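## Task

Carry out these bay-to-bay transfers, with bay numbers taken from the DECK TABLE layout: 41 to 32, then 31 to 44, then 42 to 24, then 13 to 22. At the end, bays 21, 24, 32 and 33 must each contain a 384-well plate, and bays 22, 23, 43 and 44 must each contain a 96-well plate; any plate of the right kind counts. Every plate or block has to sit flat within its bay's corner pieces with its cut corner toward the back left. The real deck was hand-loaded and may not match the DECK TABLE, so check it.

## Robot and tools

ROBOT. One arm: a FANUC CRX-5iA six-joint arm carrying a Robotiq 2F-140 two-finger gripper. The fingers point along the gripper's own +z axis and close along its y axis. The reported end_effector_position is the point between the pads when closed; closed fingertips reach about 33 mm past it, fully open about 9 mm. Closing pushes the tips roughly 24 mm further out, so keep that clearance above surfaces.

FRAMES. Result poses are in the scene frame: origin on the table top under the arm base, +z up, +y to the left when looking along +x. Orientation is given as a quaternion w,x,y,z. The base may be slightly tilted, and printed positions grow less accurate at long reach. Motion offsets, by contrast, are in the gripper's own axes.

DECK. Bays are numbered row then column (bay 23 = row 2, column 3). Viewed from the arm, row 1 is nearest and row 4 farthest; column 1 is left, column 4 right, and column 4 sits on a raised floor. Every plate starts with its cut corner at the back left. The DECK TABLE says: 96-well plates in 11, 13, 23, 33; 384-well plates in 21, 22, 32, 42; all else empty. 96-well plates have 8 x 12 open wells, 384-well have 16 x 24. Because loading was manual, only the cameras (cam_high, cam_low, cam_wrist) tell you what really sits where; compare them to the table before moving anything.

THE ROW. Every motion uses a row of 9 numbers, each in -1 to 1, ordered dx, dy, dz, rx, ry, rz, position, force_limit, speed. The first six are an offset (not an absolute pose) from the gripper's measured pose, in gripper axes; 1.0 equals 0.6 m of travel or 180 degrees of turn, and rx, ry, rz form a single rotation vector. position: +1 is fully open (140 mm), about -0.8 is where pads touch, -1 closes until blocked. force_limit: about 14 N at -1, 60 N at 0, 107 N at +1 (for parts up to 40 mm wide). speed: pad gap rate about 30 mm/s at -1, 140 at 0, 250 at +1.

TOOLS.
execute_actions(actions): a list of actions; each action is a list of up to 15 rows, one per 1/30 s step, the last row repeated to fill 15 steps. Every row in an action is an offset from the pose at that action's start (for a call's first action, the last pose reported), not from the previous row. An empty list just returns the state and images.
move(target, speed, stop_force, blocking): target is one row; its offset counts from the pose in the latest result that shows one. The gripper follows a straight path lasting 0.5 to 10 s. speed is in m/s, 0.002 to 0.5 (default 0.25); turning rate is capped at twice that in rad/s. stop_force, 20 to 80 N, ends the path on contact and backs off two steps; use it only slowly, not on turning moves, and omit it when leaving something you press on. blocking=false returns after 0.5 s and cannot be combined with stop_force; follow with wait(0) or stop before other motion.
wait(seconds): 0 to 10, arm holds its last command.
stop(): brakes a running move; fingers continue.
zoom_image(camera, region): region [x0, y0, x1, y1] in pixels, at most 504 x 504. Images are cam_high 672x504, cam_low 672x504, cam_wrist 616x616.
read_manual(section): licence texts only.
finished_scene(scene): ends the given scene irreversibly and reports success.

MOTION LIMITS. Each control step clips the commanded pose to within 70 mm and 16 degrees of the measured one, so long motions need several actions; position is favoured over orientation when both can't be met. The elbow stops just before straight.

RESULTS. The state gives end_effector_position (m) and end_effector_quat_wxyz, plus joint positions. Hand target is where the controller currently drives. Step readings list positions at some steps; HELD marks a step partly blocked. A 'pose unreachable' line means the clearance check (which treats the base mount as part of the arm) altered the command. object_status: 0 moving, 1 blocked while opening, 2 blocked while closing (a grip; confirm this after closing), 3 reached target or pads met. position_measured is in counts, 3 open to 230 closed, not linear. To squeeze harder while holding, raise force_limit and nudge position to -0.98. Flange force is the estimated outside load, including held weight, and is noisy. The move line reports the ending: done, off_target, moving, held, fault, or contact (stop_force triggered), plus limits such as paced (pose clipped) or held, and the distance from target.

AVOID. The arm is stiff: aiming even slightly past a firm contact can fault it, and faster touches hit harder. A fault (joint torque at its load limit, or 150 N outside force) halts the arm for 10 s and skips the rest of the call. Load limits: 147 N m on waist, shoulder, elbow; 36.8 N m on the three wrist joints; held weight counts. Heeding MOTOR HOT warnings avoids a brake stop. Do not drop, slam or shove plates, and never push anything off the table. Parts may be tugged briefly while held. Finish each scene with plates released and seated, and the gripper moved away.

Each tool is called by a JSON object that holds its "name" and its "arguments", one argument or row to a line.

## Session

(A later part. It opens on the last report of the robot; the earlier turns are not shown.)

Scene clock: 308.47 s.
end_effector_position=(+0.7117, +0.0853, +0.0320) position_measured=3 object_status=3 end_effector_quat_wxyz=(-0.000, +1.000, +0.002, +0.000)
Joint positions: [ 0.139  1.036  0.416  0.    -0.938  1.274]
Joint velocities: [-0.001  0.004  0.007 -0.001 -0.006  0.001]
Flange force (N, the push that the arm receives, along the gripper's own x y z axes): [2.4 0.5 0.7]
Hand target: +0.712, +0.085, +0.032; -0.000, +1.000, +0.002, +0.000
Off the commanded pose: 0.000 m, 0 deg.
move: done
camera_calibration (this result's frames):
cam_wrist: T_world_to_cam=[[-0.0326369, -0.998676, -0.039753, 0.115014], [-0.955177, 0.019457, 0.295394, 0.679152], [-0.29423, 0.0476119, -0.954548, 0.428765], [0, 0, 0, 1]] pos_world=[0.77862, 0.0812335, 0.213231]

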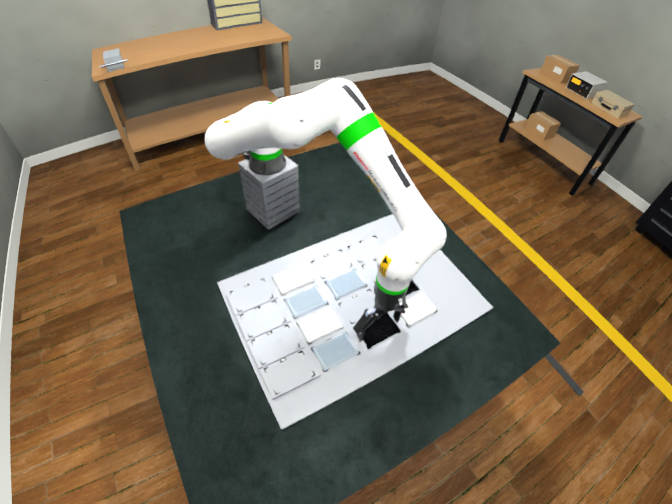

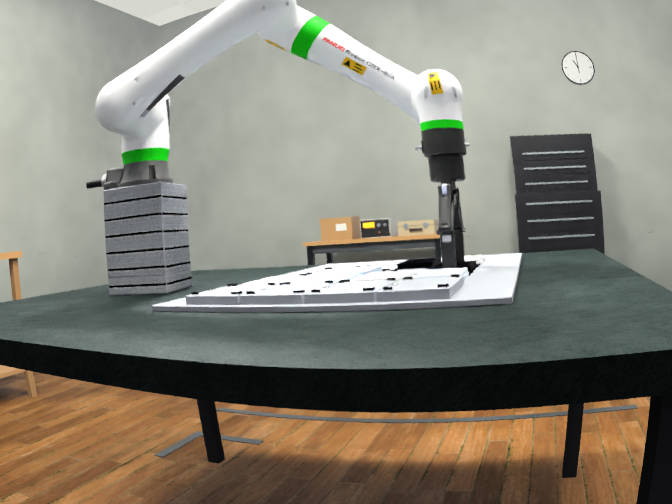

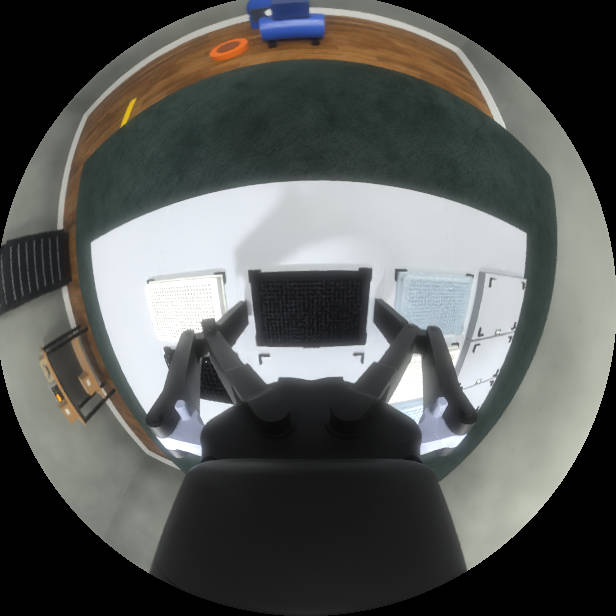

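{"name": "execute_actions", "arguments": {
  "actions": [
    [[0,-0.0004,0,-0.0002,0,0.0002,-1,-0.7,-0.4],[0,-0.0004,0,-0.0002,0,0.0002,-1,-0.7,-0.4],[0,-0.0004,0,-0.0002,0,0.0002,-1,-0.7,-0.4],[0,-0.0004,0,-0.0002,0,0.0002,-1,-0.7,-0.4],[0,-0.0004,0,-0.0002,0,0.0002,-1,-0.7,-0.4],[0,-0.0004,0,-0.0002,0,0.0002,-1,-0.7,-0.4],[0,-0.0004,0,-0.0002,0,0.0002,-1,-0.7,-0.4],[0,-0.0004,-0.0004,-0.0002,0,0.0002,-1,-0.7,-0.4],[0,-0.0004,-0.0012,-0.0002,0,0.0002,-1,-0.7,-0.4],[0,-0.0004,-0.0026,-0.0002,0,0.0002,-1,-0.7,-0.4],[0,-0.0004,-0.0046,-0.0002,0,0.0002,-1,-0.7,-0.4],[0,-0.0004,-0.0068,-0.0002,0,0.0002,-0.98,0,-0.4],[0,-0.0004,-0.0088,-0.0002,0,0.0002,-0.98,0,-0.4],[0,-0.0004,-0.0103,-0.0002,0,0.0002,-0.98,0,-0.4],[0,-0.0004,-0.0110,-0.0002,0,0.0002,-0.98,0,-0.4]]
  ]
}}

Scene clock: 334.07 s.
end_effector_position=(+0.7117, +0.0856, +0.0363) position_measured=39 object_status=0 end_effector_quat_wxyz=(-0.000, +1.000, +0.002, +0.000)
Joint positions: [ 0.139  1.029  0.415  0.001 -0.943  1.272]
Joint velocities: [ 0.    -0.046 -0.008 -0.001 -0.037 -0.   ]
Flange force (N, the push that the arm receives, along the gripper's own x y z axes): [0.9 1.1 0.5]
Hand target: +0.712, +0.086, +0.039; -0.000, +1.000, +0.002, +0.000
Off the commanded pose: 0.002 m, 0 deg.
Step readings (end_effector_position):
0: (+0.7117, +0.0853, +0.0319)
1: (+0.7117, +0.0853, +0.0319)
2: (+0.7117, +0.0853, +0.0319)
4: (+0.7116, +0.0853, +0.0319)
8: (+0.7118, +0.0855, +0.0320)
15: end_effector_position above
camera_calibration (this result's frames):
cam_wrist: T_world_to_cam=[[-0.0332387, -0.998682, -0.0391122, 0.115838], [-0.955158, 0.0202209, 0.295404, 0.677765], [-0.294224, 0.0471772, -0.954571, 0.432956], [0, 0, 0, 1]] pos_world=[0.778609, 0.0815544, 0.217603]

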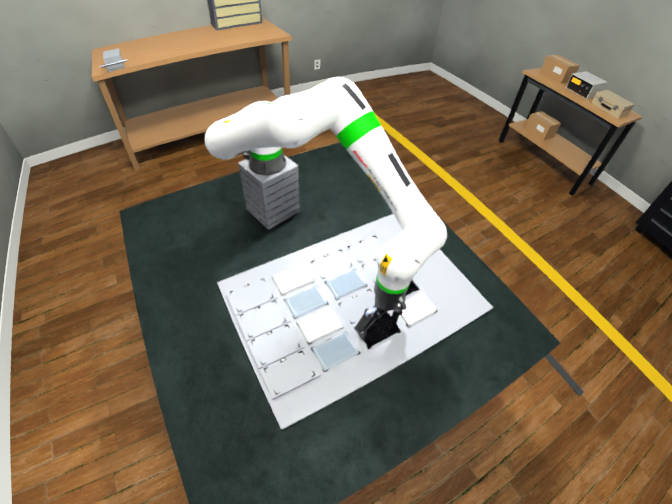

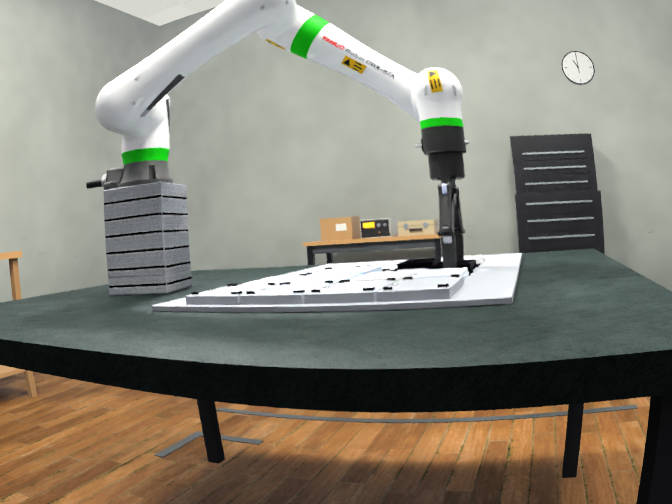

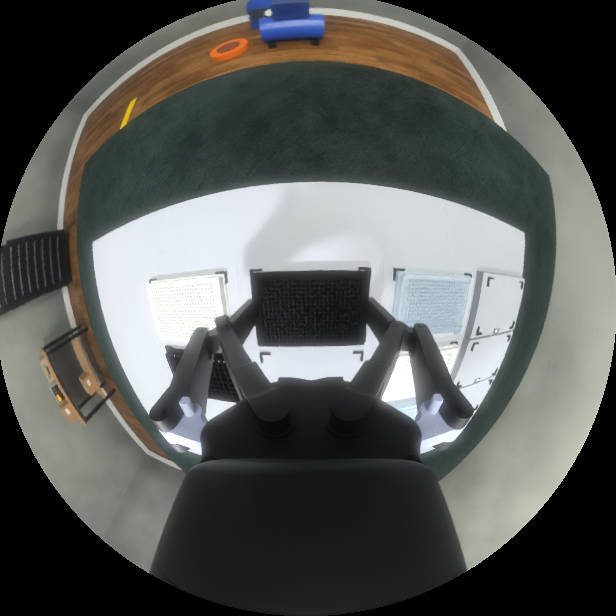

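{"name": "wait", "arguments": {
  "seconds": 0
}}

{"name": "zoom_image", "arguments": {
  "camera": "cam_wrist",
  "region": [240, 255, 280, 290]
}}

{"name": "zoom_image", "arguments": {
  "camera": "cam_wrist",
  "region": [345, 255, 385, 290]
}}

Scene clock: 340.10 s.
end_effector_position=(+0.7117, +0.0856, +0.0386) position_measured=39 object_status=2 end_effector_quat_wxyz=(-0.000, +1.000, +0.002, +0.000)
Joint positions: [ 0.139  1.026  0.415  0.001 -0.946  1.272]
Joint velocities: [-0.     0.     0.001  0.001 -0.    -0.   ]
Flange force (N, the push that the arm receives, along the gripper's own x y z axes): [9.6 -0.8 1.9]
Hand target: +0.712, +0.086, +0.039; -0.000, +1.000, +0.002, +0.000
Off the commanded pose: 0.000 m, 0 deg.
camera_calibration (this result's frames):
cam_wrist: T_world_to_cam=[[-0.0332508, -0.998681, -0.039136, 0.115938], [-0.955166, 0.0202267, 0.29538, 0.677119], [-0.294199, 0.047203, -0.954578, 0.435046], [0, 0, 0, 1]] pos_world=[0.778606, 0.0815539, 0.219815]

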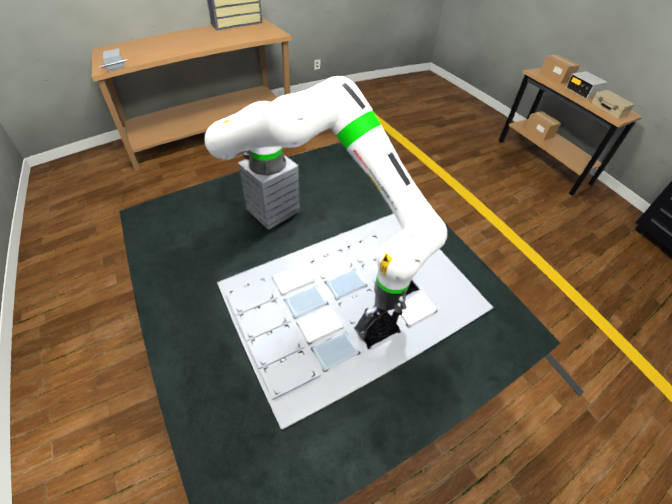

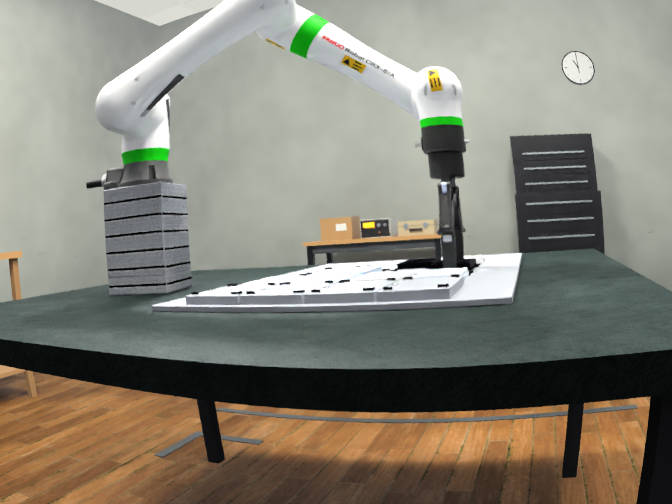

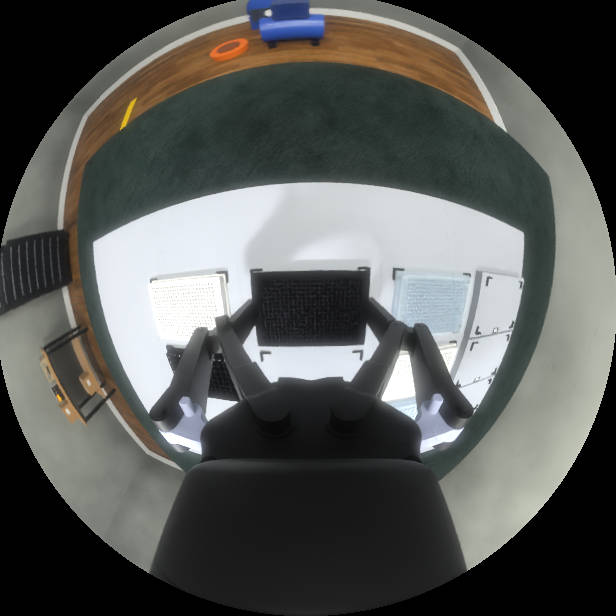

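Region (240, 255, 280, 290) of cam_wrist's 616x616 image, scaled by 12.600, with more detail than that image has; it fills the top 441 rows of this view, and the rest is white.

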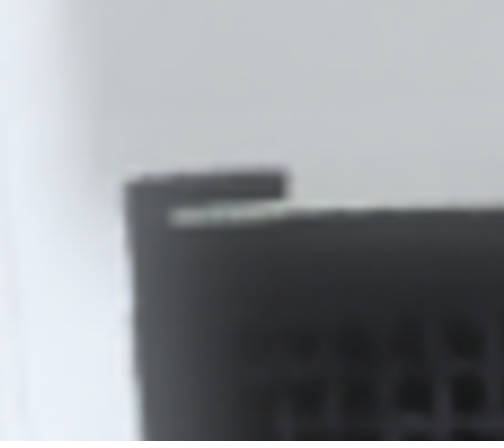

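Region (345, 255, 385, 290) of cam_wrist's 616x616 image, scaled by 12.600, with more detail than that image has; it fills the top 441 rows of this view, and the rest is white.

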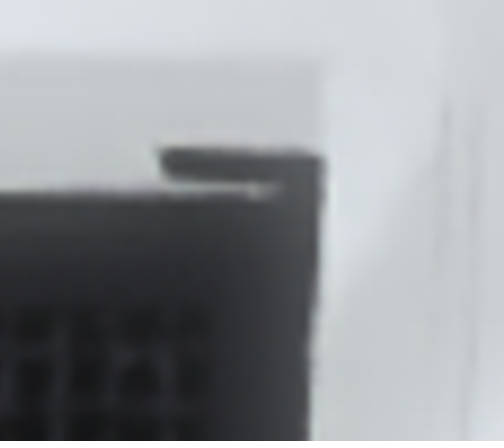

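{"name": "move", "arguments": {
  "target": [-0.1783, 0.0004, 0, 0, 0, 0, -0.98, 0, -0.4],
  "speed": 0.22
}}

{"name": "zoom_image", "arguments": {
  "camera": "cam_wrist",
  "region": [240, 255, 280, 290]
}}

{"name": "zoom_image", "arguments": {
  "camera": "cam_wrist",
  "region": [345, 255, 385, 290]
}}

Scene clock: 355.33 s.
end_effector_position=(+0.6047, +0.0848, +0.0383) position_measured=39 object_status=2 end_effector_quat_wxyz=(+0.000, +1.000, +0.002, +0.000)
Joint positions: [ 0.191  0.824  0.004  0.003 -0.738  1.218]
Joint velocities: [ 0.001 -0.002 -0.004  0.003  0.003 -0.003]
Flange force (N, the push that the arm receives, along the gripper's own x y z axes): [-2.8 -1.5 0.6]
Hand target: +0.605, +0.085, +0.038; +0.000, +1.000, +0.002, +0.000
Off the commanded pose: 0.000 m, 0 deg.
move: done
camera_calibration (this result's frames):
cam_wrist: T_world_to_cam=[[-0.0336637, -0.998679, -0.0388166, 0.111847], [-0.955116, 0.0207094, 0.295508, 0.574953], [-0.294314, 0.0470222, -0.954551, 0.403478], [0, 0, 0, 1]] pos_world=[0.671661, 0.0808201, 0.219579]

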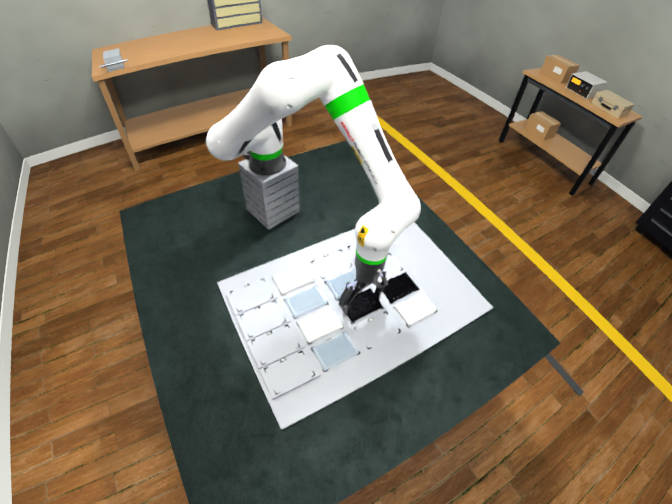

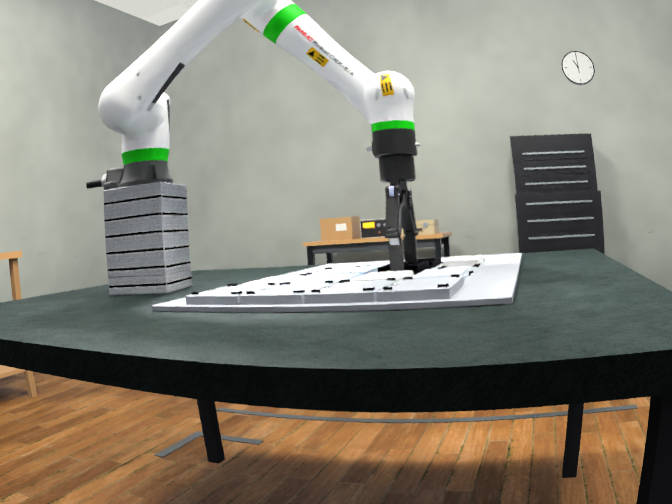

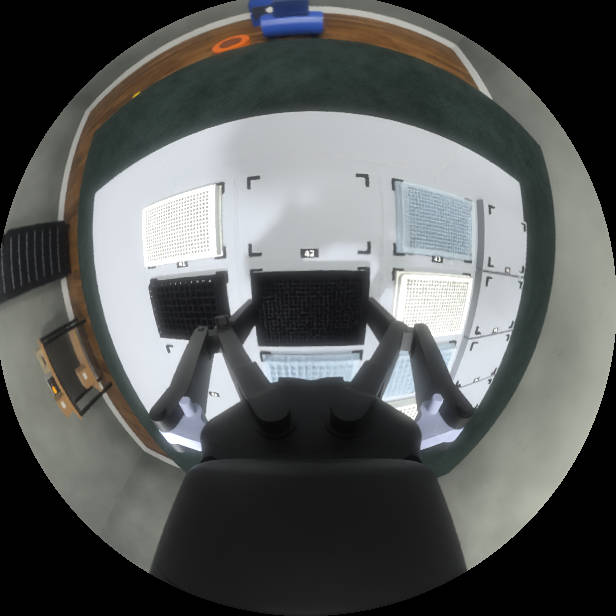

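Region (240, 255, 280, 290) of cam_wrist's 616x616 image, scaled by 12.600, with more detail than that image has; it fills the top 441 rows of this view, and the rest is white.

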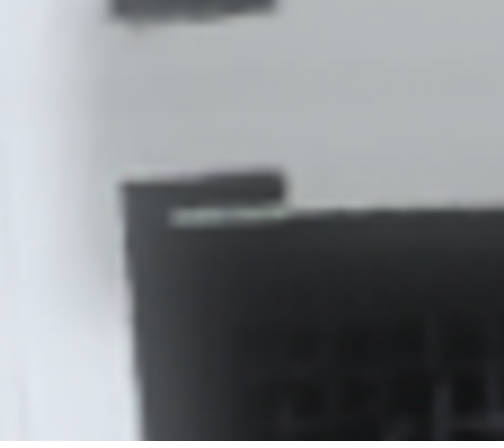

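Region (345, 255, 385, 290) of cam_wrist's 616x616 image, scaled by 12.600, with more detail than that image has; it fills the top 441 rows of this view, and the rest is white.

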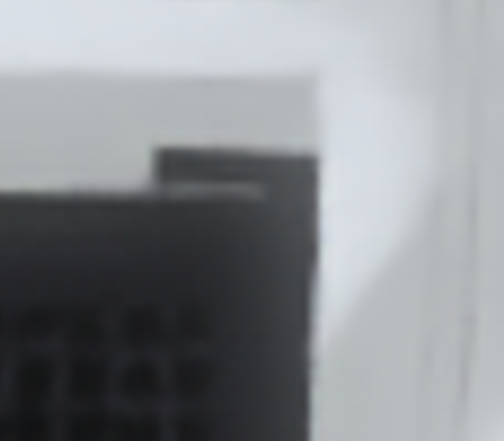

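{"name": "move", "arguments": {
  "target": [-0.0006, -0.0003, 0.0113, 0, 0, 0, -0.98, 0, -0.4],
  "speed": 0.012,
  "stop_force": 20
}}

Scene clock: 362.80 s.
end_effector_position=(+0.6045, +0.0850, +0.0318) position_measured=39 object_status=2 end_effector_quat_wxyz=(+0.000, +1.000, +0.002, +0.000)
Joint positions: [ 0.192  0.835  0.005  0.003 -0.727  1.217]
Joint velocities: [ 0.     0.001 -0.001 -0.     0.001  0.001]
Flange force (N, the push that the arm receives, along the gripper's own x y z axes): [-8.8 2.0 -20.9]
Hand target: +0.604, +0.085, +0.032; +0.000, +1.000, +0.002, +0.000
Off the commanded pose: 0.000 m, 0 deg.
move: done
camera_calibration (this result's frames):
cam_wrist: T_world_to_cam=[[-0.0336255, -0.99868, -0.0388159, 0.111733], [-0.955168, 0.0206815, 0.29534, 0.576683], [-0.294147, 0.0470066, -0.954603, 0.39702], [0, 0, 0, 1]] pos_world=[0.671368, 0.0809968, 0.213016]

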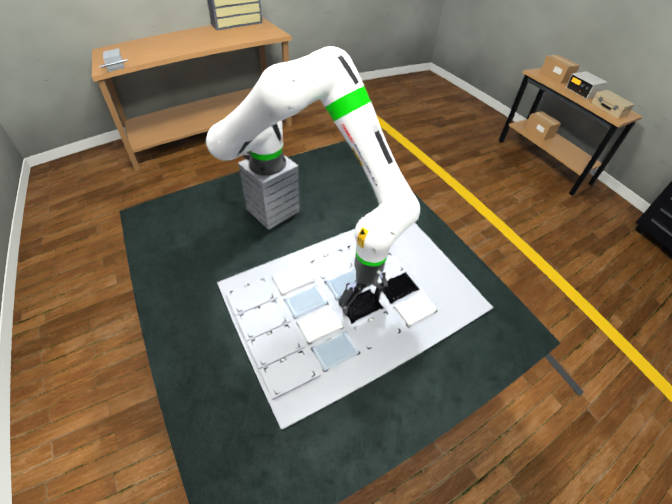

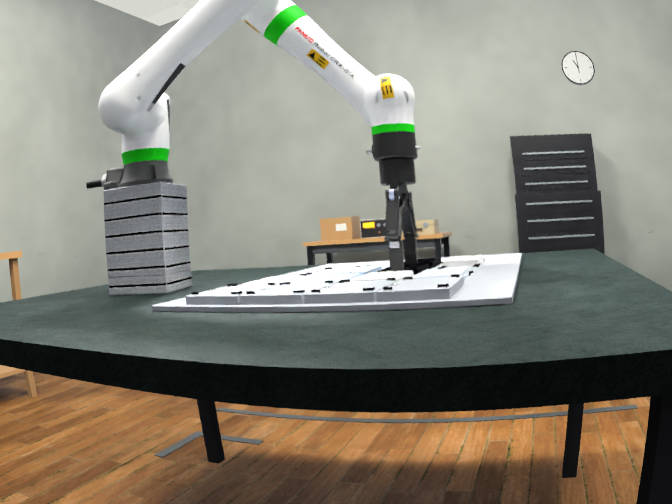

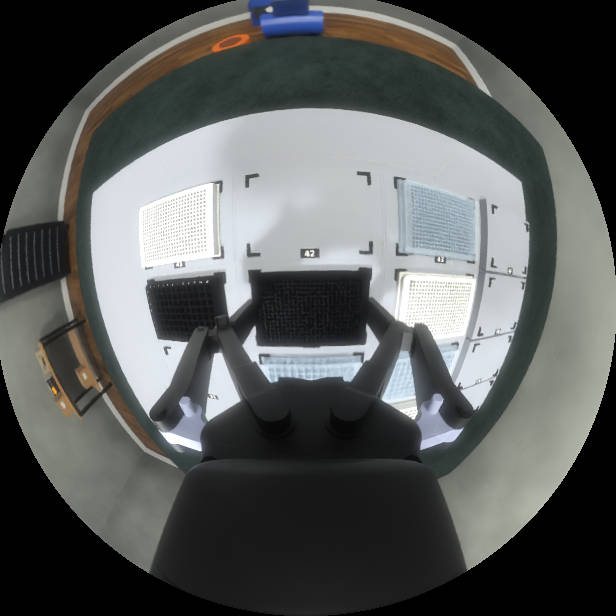

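Seated at 0.0318. Release and lift.

{"name": "execute_actions", "arguments": {
  "actions": [
    [[0,0,0,0,0,0,1,0,-0.1],[0,0,0,0,0,0,1,0,-0.1],[0,0,0,0,0,0,1,0,-0.1],[0,0,0,0,0,0,1,0,-0.1],[0,0,-0.0002,0,0,0,1,0,-0.1],[0,0,-0.0015,0,0,0,1,0,-0.1],[0,0,-0.0040,0,0,0,1,0,-0.1],[0,0,-0.0074,0,0,0,1,0,-0.1],[0,0,-0.0108,0,0,0,1,0,-0.1],[0,0,-0.0133,0,0,0,1,0,-0.1],[0,0,-0.0146,0,0,0,1,0,-0.1],[0,0,-0.0148,0,0,0,1,0,-0.1]]
  ]
}}

Scene clock: 371.50 s.
end_effector_position=(+0.6045, +0.0850, +0.0401) position_measured=3 object_status=3 end_effector_quat_wxyz=(+0.000, +1.000, +0.002, +0.000)
Joint positions: [ 0.192  0.82   0.003  0.003 -0.74   1.217]
Joint velocities: [ 0.001 -0.013 -0.003 -0.    -0.013  0.001]
Flange force (N, the push that the arm receives, along the gripper's own x y z axes): [-3.4 -0.5 -0.6]
Hand target: +0.604, +0.085, +0.041; +0.000, +1.000, +0.002, +0.000
Off the commanded pose: 0.001 m, 0 deg.
Step readings (end_effector_position):
0: (+0.6044, +0.0850, +0.0315)
1: (+0.6044, +0.0850, +0.0315)
2: (+0.6044, +0.0850, +0.0315)
4: (+0.6042, +0.0849, +0.0312)
8: (+0.6044, +0.0850, +0.0325)
15: end_effector_position above
camera_calibration (this result's frames):
cam_wrist: T_world_to_cam=[[-0.0337208, -0.998676, -0.038856, 0.112116], [-0.955165, 0.0207606, 0.295345, 0.574186], [-0.294147, 0.0470732, -0.9546, 0.405003], [0, 0, 0, 1]] pos_world=[0.671353, 0.0809821, 0.221389]

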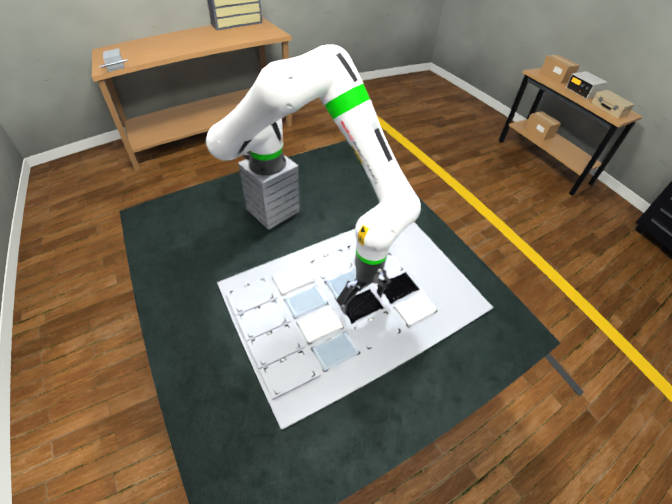

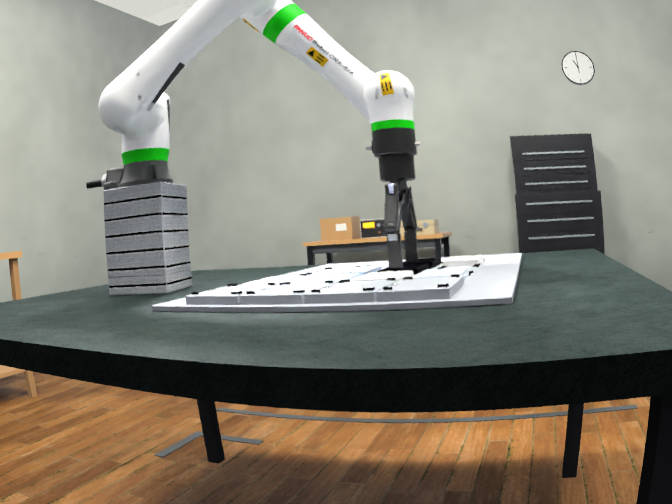

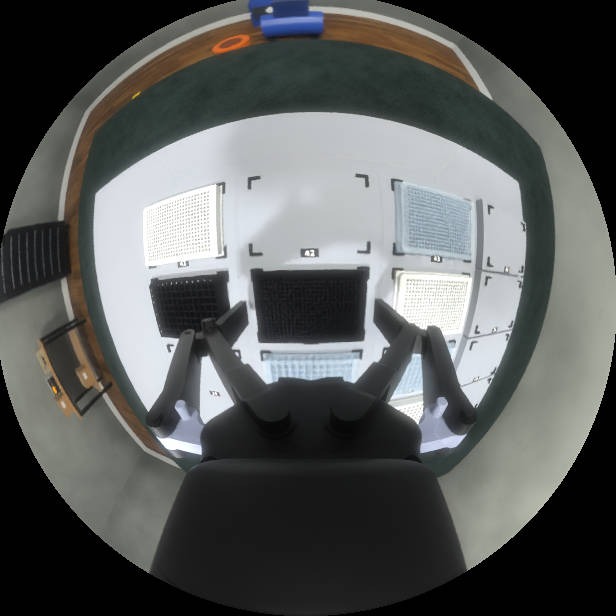

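{"name": "execute_actions", "arguments": {
  "actions": []
}}

Scene clock: 416.53 s.
end_effector_position=(+0.6045, +0.0850, +0.0406) position_measured=3 object_status=3 end_effector_quat_wxyz=(+0.000, +1.000, +0.002, +0.000)
Joint positions: [ 0.192  0.819  0.003  0.003 -0.741  1.217]
Joint velocities: [-0.    -0.    -0.001 -0.     0.     0.   ]
Flange force (N, the push that the arm receives, along the gripper's own x y z axes): [3.0 0.0 2.4]
Hand target: +0.604, +0.085, +0.041; +0.000, +1.000, +0.002, +0.000
Off the commanded pose: 0.000 m, 0 deg.
camera_calibration (this result's frames):
cam_wrist: T_world_to_cam=[[-0.033601, -0.99868, -0.0388409, 0.112086], [-0.955167, 0.0206503, 0.295347, 0.574043], [-0.294155, 0.0470235, -0.9546, 0.405489], [0, 0, 0, 1]] pos_world=[0.67135, 0.0810168, 0.221892]

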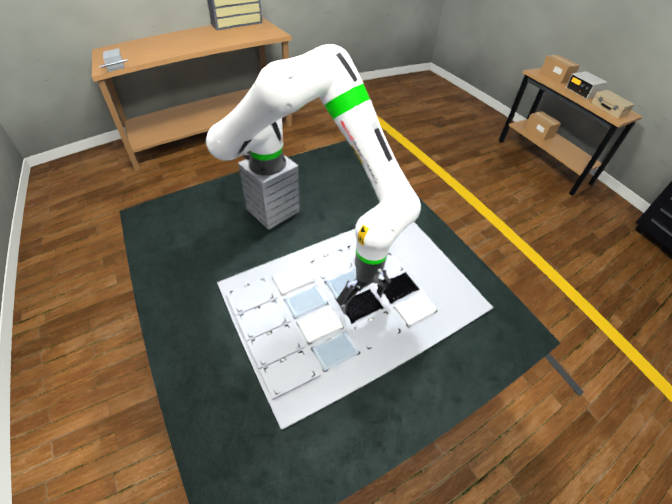

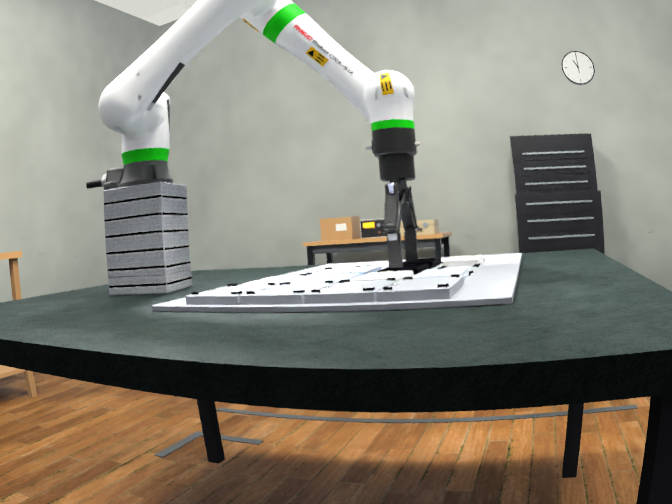

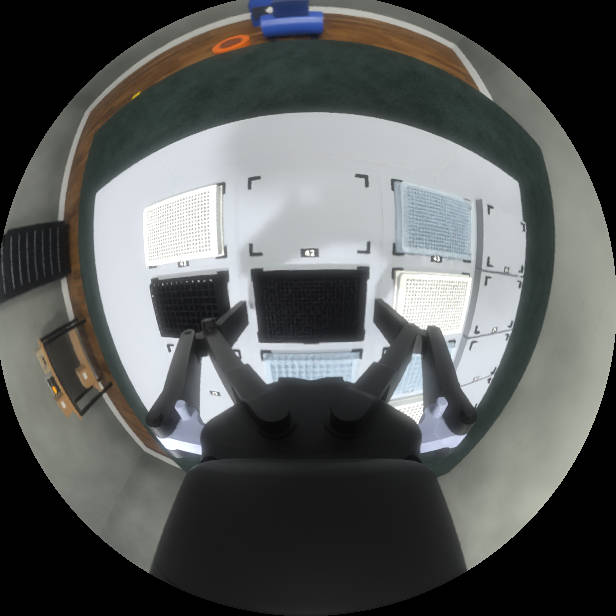

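{"name": "move", "arguments": {
  "target": [0.1786, -0.2738, -0.001, 0.0001, -0.0001, -0.0001, 1, 0, -0.1],
  "speed": 0.28
}}

{"name": "wait", "arguments": {
  "seconds": 0
}}

{"name": "zoom_image", "arguments": {
  "camera": "cam_wrist",
  "region": [235, 290, 275, 330]
}}

{"name": "zoom_image", "arguments": {
  "camera": "cam_wrist",
  "region": [350, 290, 390, 330]
}}

{"name": "zoom_image", "arguments": {
  "camera": "cam_wrist",
  "region": [240, 255, 280, 290]
}}

{"name": "zoom_image", "arguments": {
  "camera": "cam_wrist",
  "region": [345, 255, 385, 290]
}}

Scene clock: 434.57 s.
end_effector_position=(+0.7108, +0.2499, +0.0412) position_measured=3 object_status=3 end_effector_quat_wxyz=(-0.000, +1.000, +0.002, -0.000)
Joint positions: [ 0.349  1.109  0.588  0.003 -1.037  1.062]
Joint velocities: [-0.002  0.004  0.008 -0.    -0.005  0.   ]
Flange force (N, the push that the arm receives, along the gripper's own x y z axes): [9.4 -2.5 -1.2]
Hand target: +0.711, +0.250, +0.041; -0.000, +1.000, +0.002, -0.000
Off the commanded pose: 0.000 m, 0 deg.
move: done
camera_calibration (this result's frames):
cam_wrist: T_world_to_cam=[[-0.0326154, -0.998684, -0.0395752, 0.279653], [-0.954989, 0.0194585, 0.296003, 0.672219], [-0.294844, 0.0474481, -0.954367, 0.429928], [0, 0, 0, 1]] pos_world=[0.777844, 0.245805, 0.222397]

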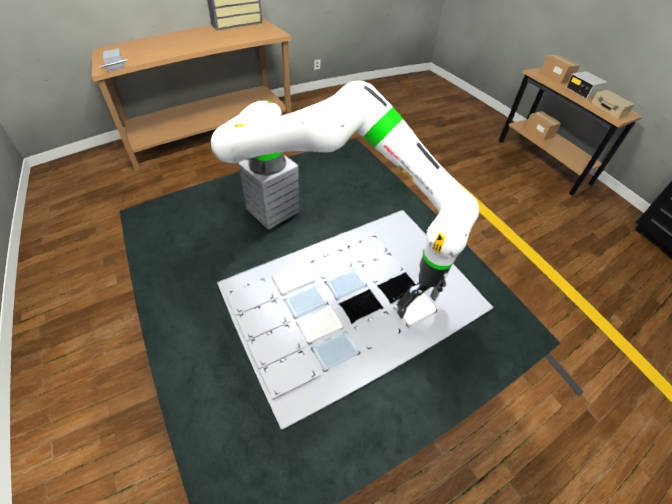

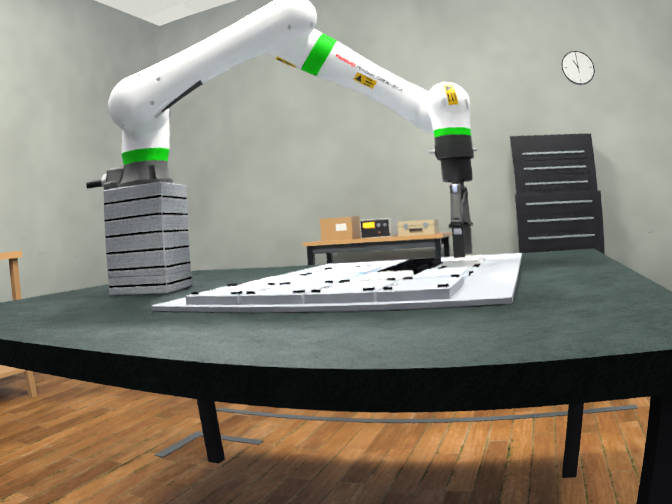

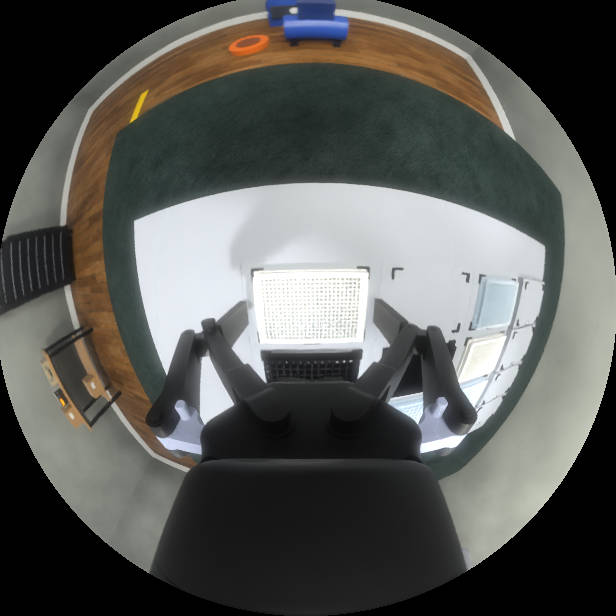

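Scene clock: 434.57 s.
end_effector_position=(+0.7108, +0.2499, +0.0412) position_measured=3 object_status=3 end_effector_quat_wxyz=(-0.000, +1.000, +0.002, -0.000)
Joint positions: [ 0.349  1.109  0.588  0.003 -1.037  1.062]
Joint velocities: [-0.002  0.004  0.008 -0.    -0.005  0.   ]
Flange force (N, the push that the arm receives, along the gripper's own x y z axes): [9.4 -2.5 -1.2]
Hand target: +0.711, +0.250, +0.041; -0.000, +1.000, +0.002, -0.000
Off the commanded pose: 0.000 m, 0 deg.
camera_calibration (this result's frames):
cam_wrist: T_world_to_cam=[[-0.0326154, -0.998684, -0.0395752, 0.279653], [-0.954989, 0.0194585, 0.296003, 0.672219], [-0.294844, 0.0474481, -0.954367, 0.429928], [0, 0, 0, 1]] pos_world=[0.777844, 0.245805, 0.222397]

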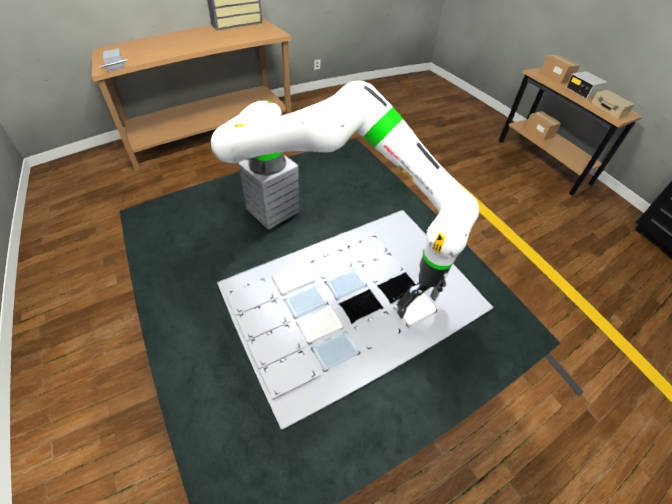

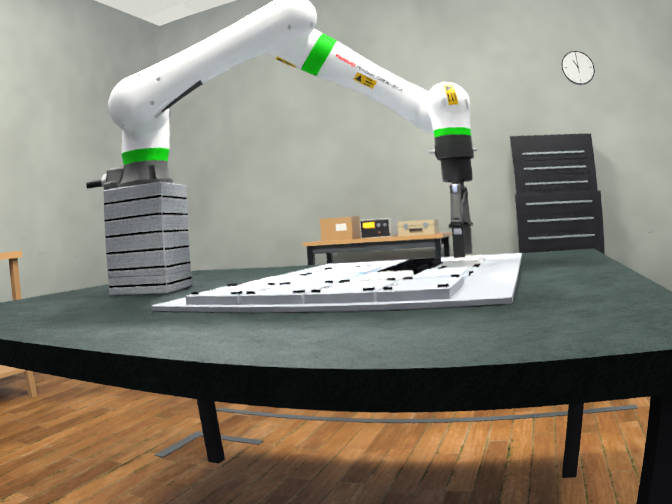

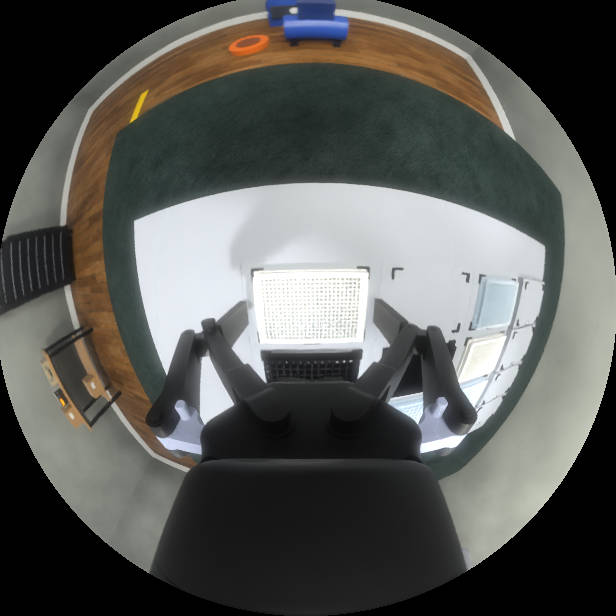

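Region (235, 290, 275, 330) of cam_wrist's 616x616 image, scaled by 12.600, with more detail than that image has.

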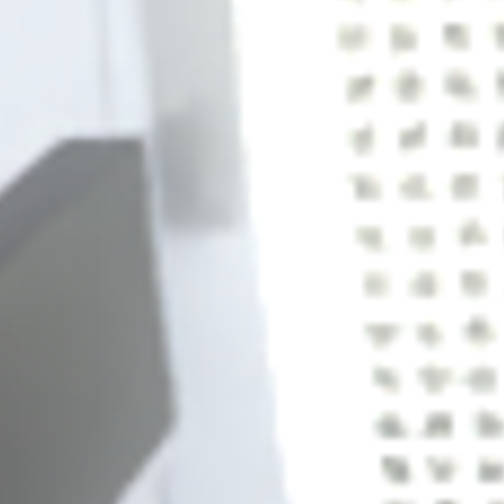

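Region (350, 290, 390, 330) of cam_wrist's 616x616 image, scaled by 12.600, with more detail than that image has.

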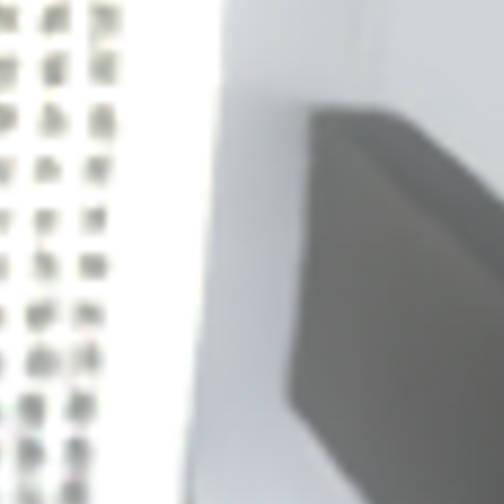

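Region (240, 255, 280, 290) of cam_wrist's 616x616 image, scaled by 12.600, with more detail than that image has; it fills the top 441 rows of this view, and the rest is white.

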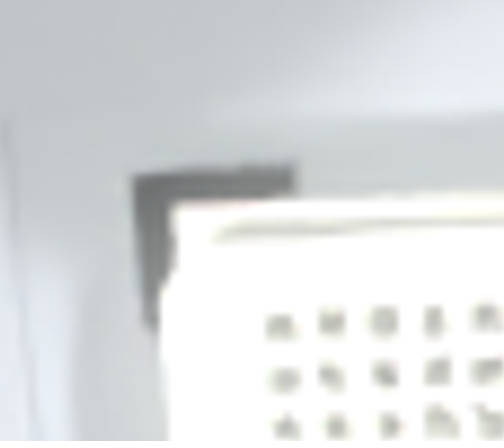

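Region (345, 255, 385, 290) of cam_wrist's 616x616 image, scaled by 12.600, with more detail than that image has; it fills the top 441 rows of this view, and the rest is white.

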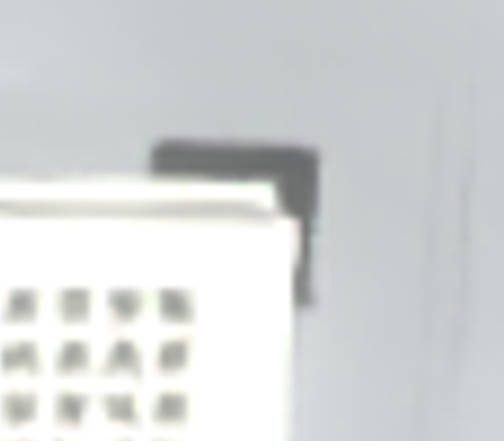

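{"name": "wait", "arguments": {
  "seconds": 0
}}

{"name": "zoom_image", "arguments": {
  "camera": "cam_wrist",
  "region": [235, 290, 275, 330]
}}

{"name": "zoom_image", "arguments": {
  "camera": "cam_wrist",
  "region": [350, 290, 390, 330]
}}

{"name": "zoom_image", "arguments": {
  "camera": "cam_wrist",
  "region": [240, 255, 280, 290]
}}

{"name": "zoom_image", "arguments": {
  "camera": "cam_wrist",
  "region": [345, 255, 385, 290]
}}

Scene clock: 450.70 s.
end_effector_position=(+0.7109, +0.2498, +0.0412) position_measured=3 object_status=3 end_effector_quat_wxyz=(-0.000, +1.000, +0.002, -0.000)
Joint positions: [ 0.349  1.109  0.588  0.003 -1.037  1.062]
Joint velocities: [ 0.001 -0.     0.001 -0.     0.    -0.   ]
Flange force (N, the push that the arm receives, along the gripper's own x y z axes): [5.1 0.4 2.2]
Hand target: +0.711, +0.250, +0.041; -0.000, +1.000, +0.002, -0.000
Off the commanded pose: 0.000 m, 0 deg.
camera_calibration (this result's frames):
cam_wrist: T_world_to_cam=[[-0.0327132, -0.998683, -0.0395298, 0.279674], [-0.954935, 0.0195572, 0.296169, 0.672205], [-0.295006, 0.047437, -0.954317, 0.430035], [0, 0, 0, 1]] pos_world=[0.777924, 0.245759, 0.222359]

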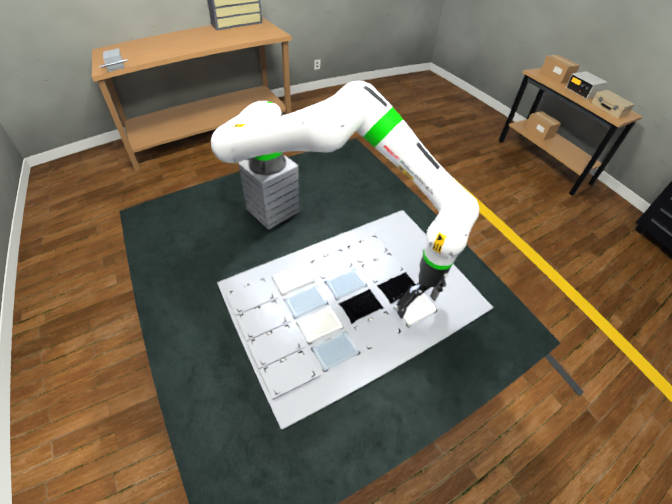

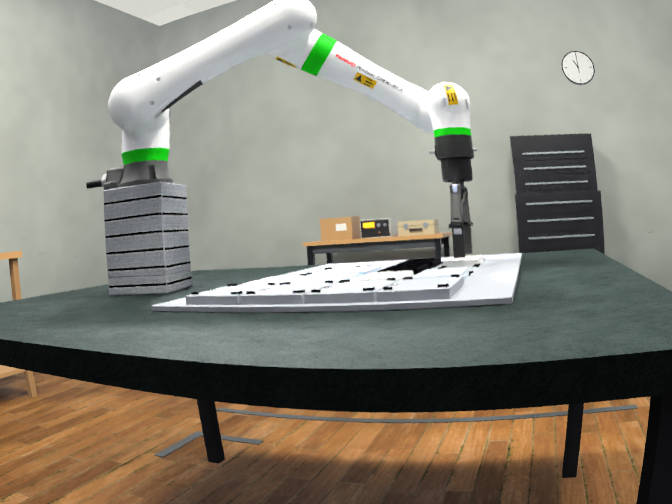

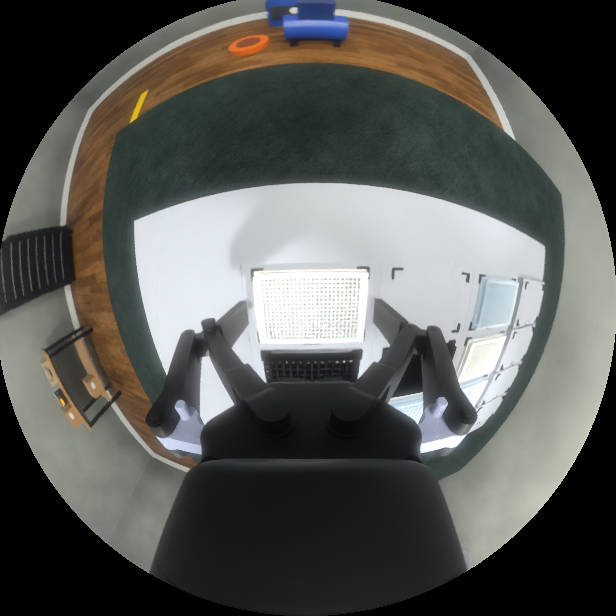

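Region (235, 290, 275, 330) of cam_wrist's 616x616 image, scaled by 12.600, with more detail than that image has.

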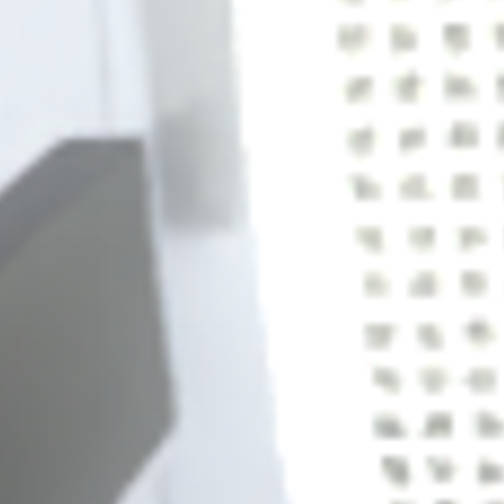

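Region (350, 290, 390, 330) of cam_wrist's 616x616 image, scaled by 12.600, with more detail than that image has.

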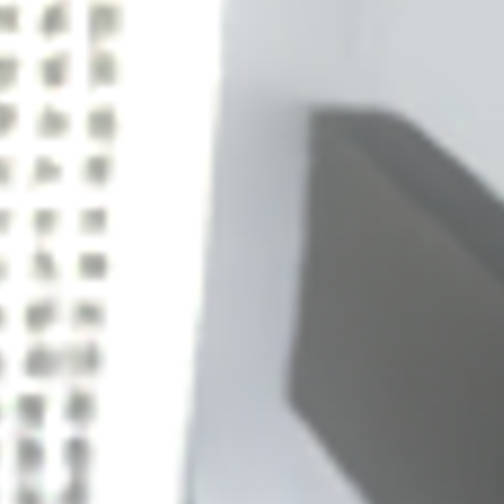

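Region (240, 255, 280, 290) of cam_wrist's 616x616 image, scaled by 12.600, with more detail than that image has; it fills the top 441 rows of this view, and the rest is white.

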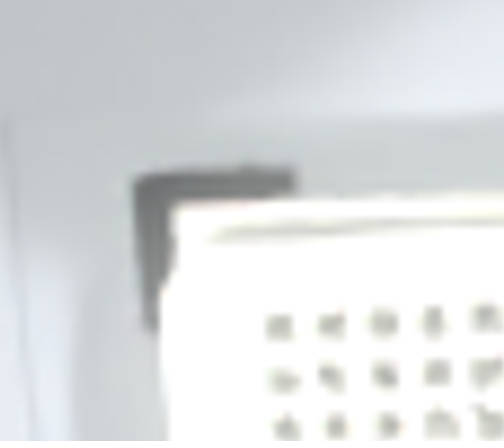

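Region (345, 255, 385, 290) of cam_wrist's 616x616 image, scaled by 12.600, with more detail than that image has; it fills the top 441 rows of this view, and the rest is white.

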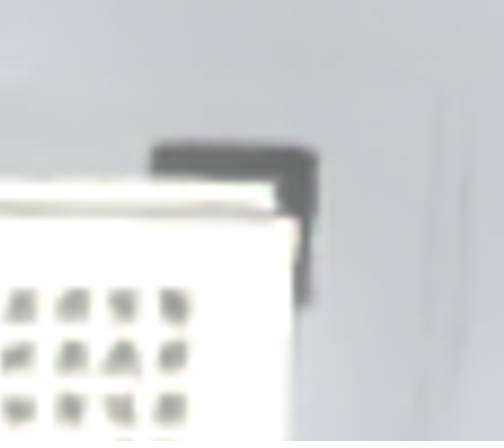

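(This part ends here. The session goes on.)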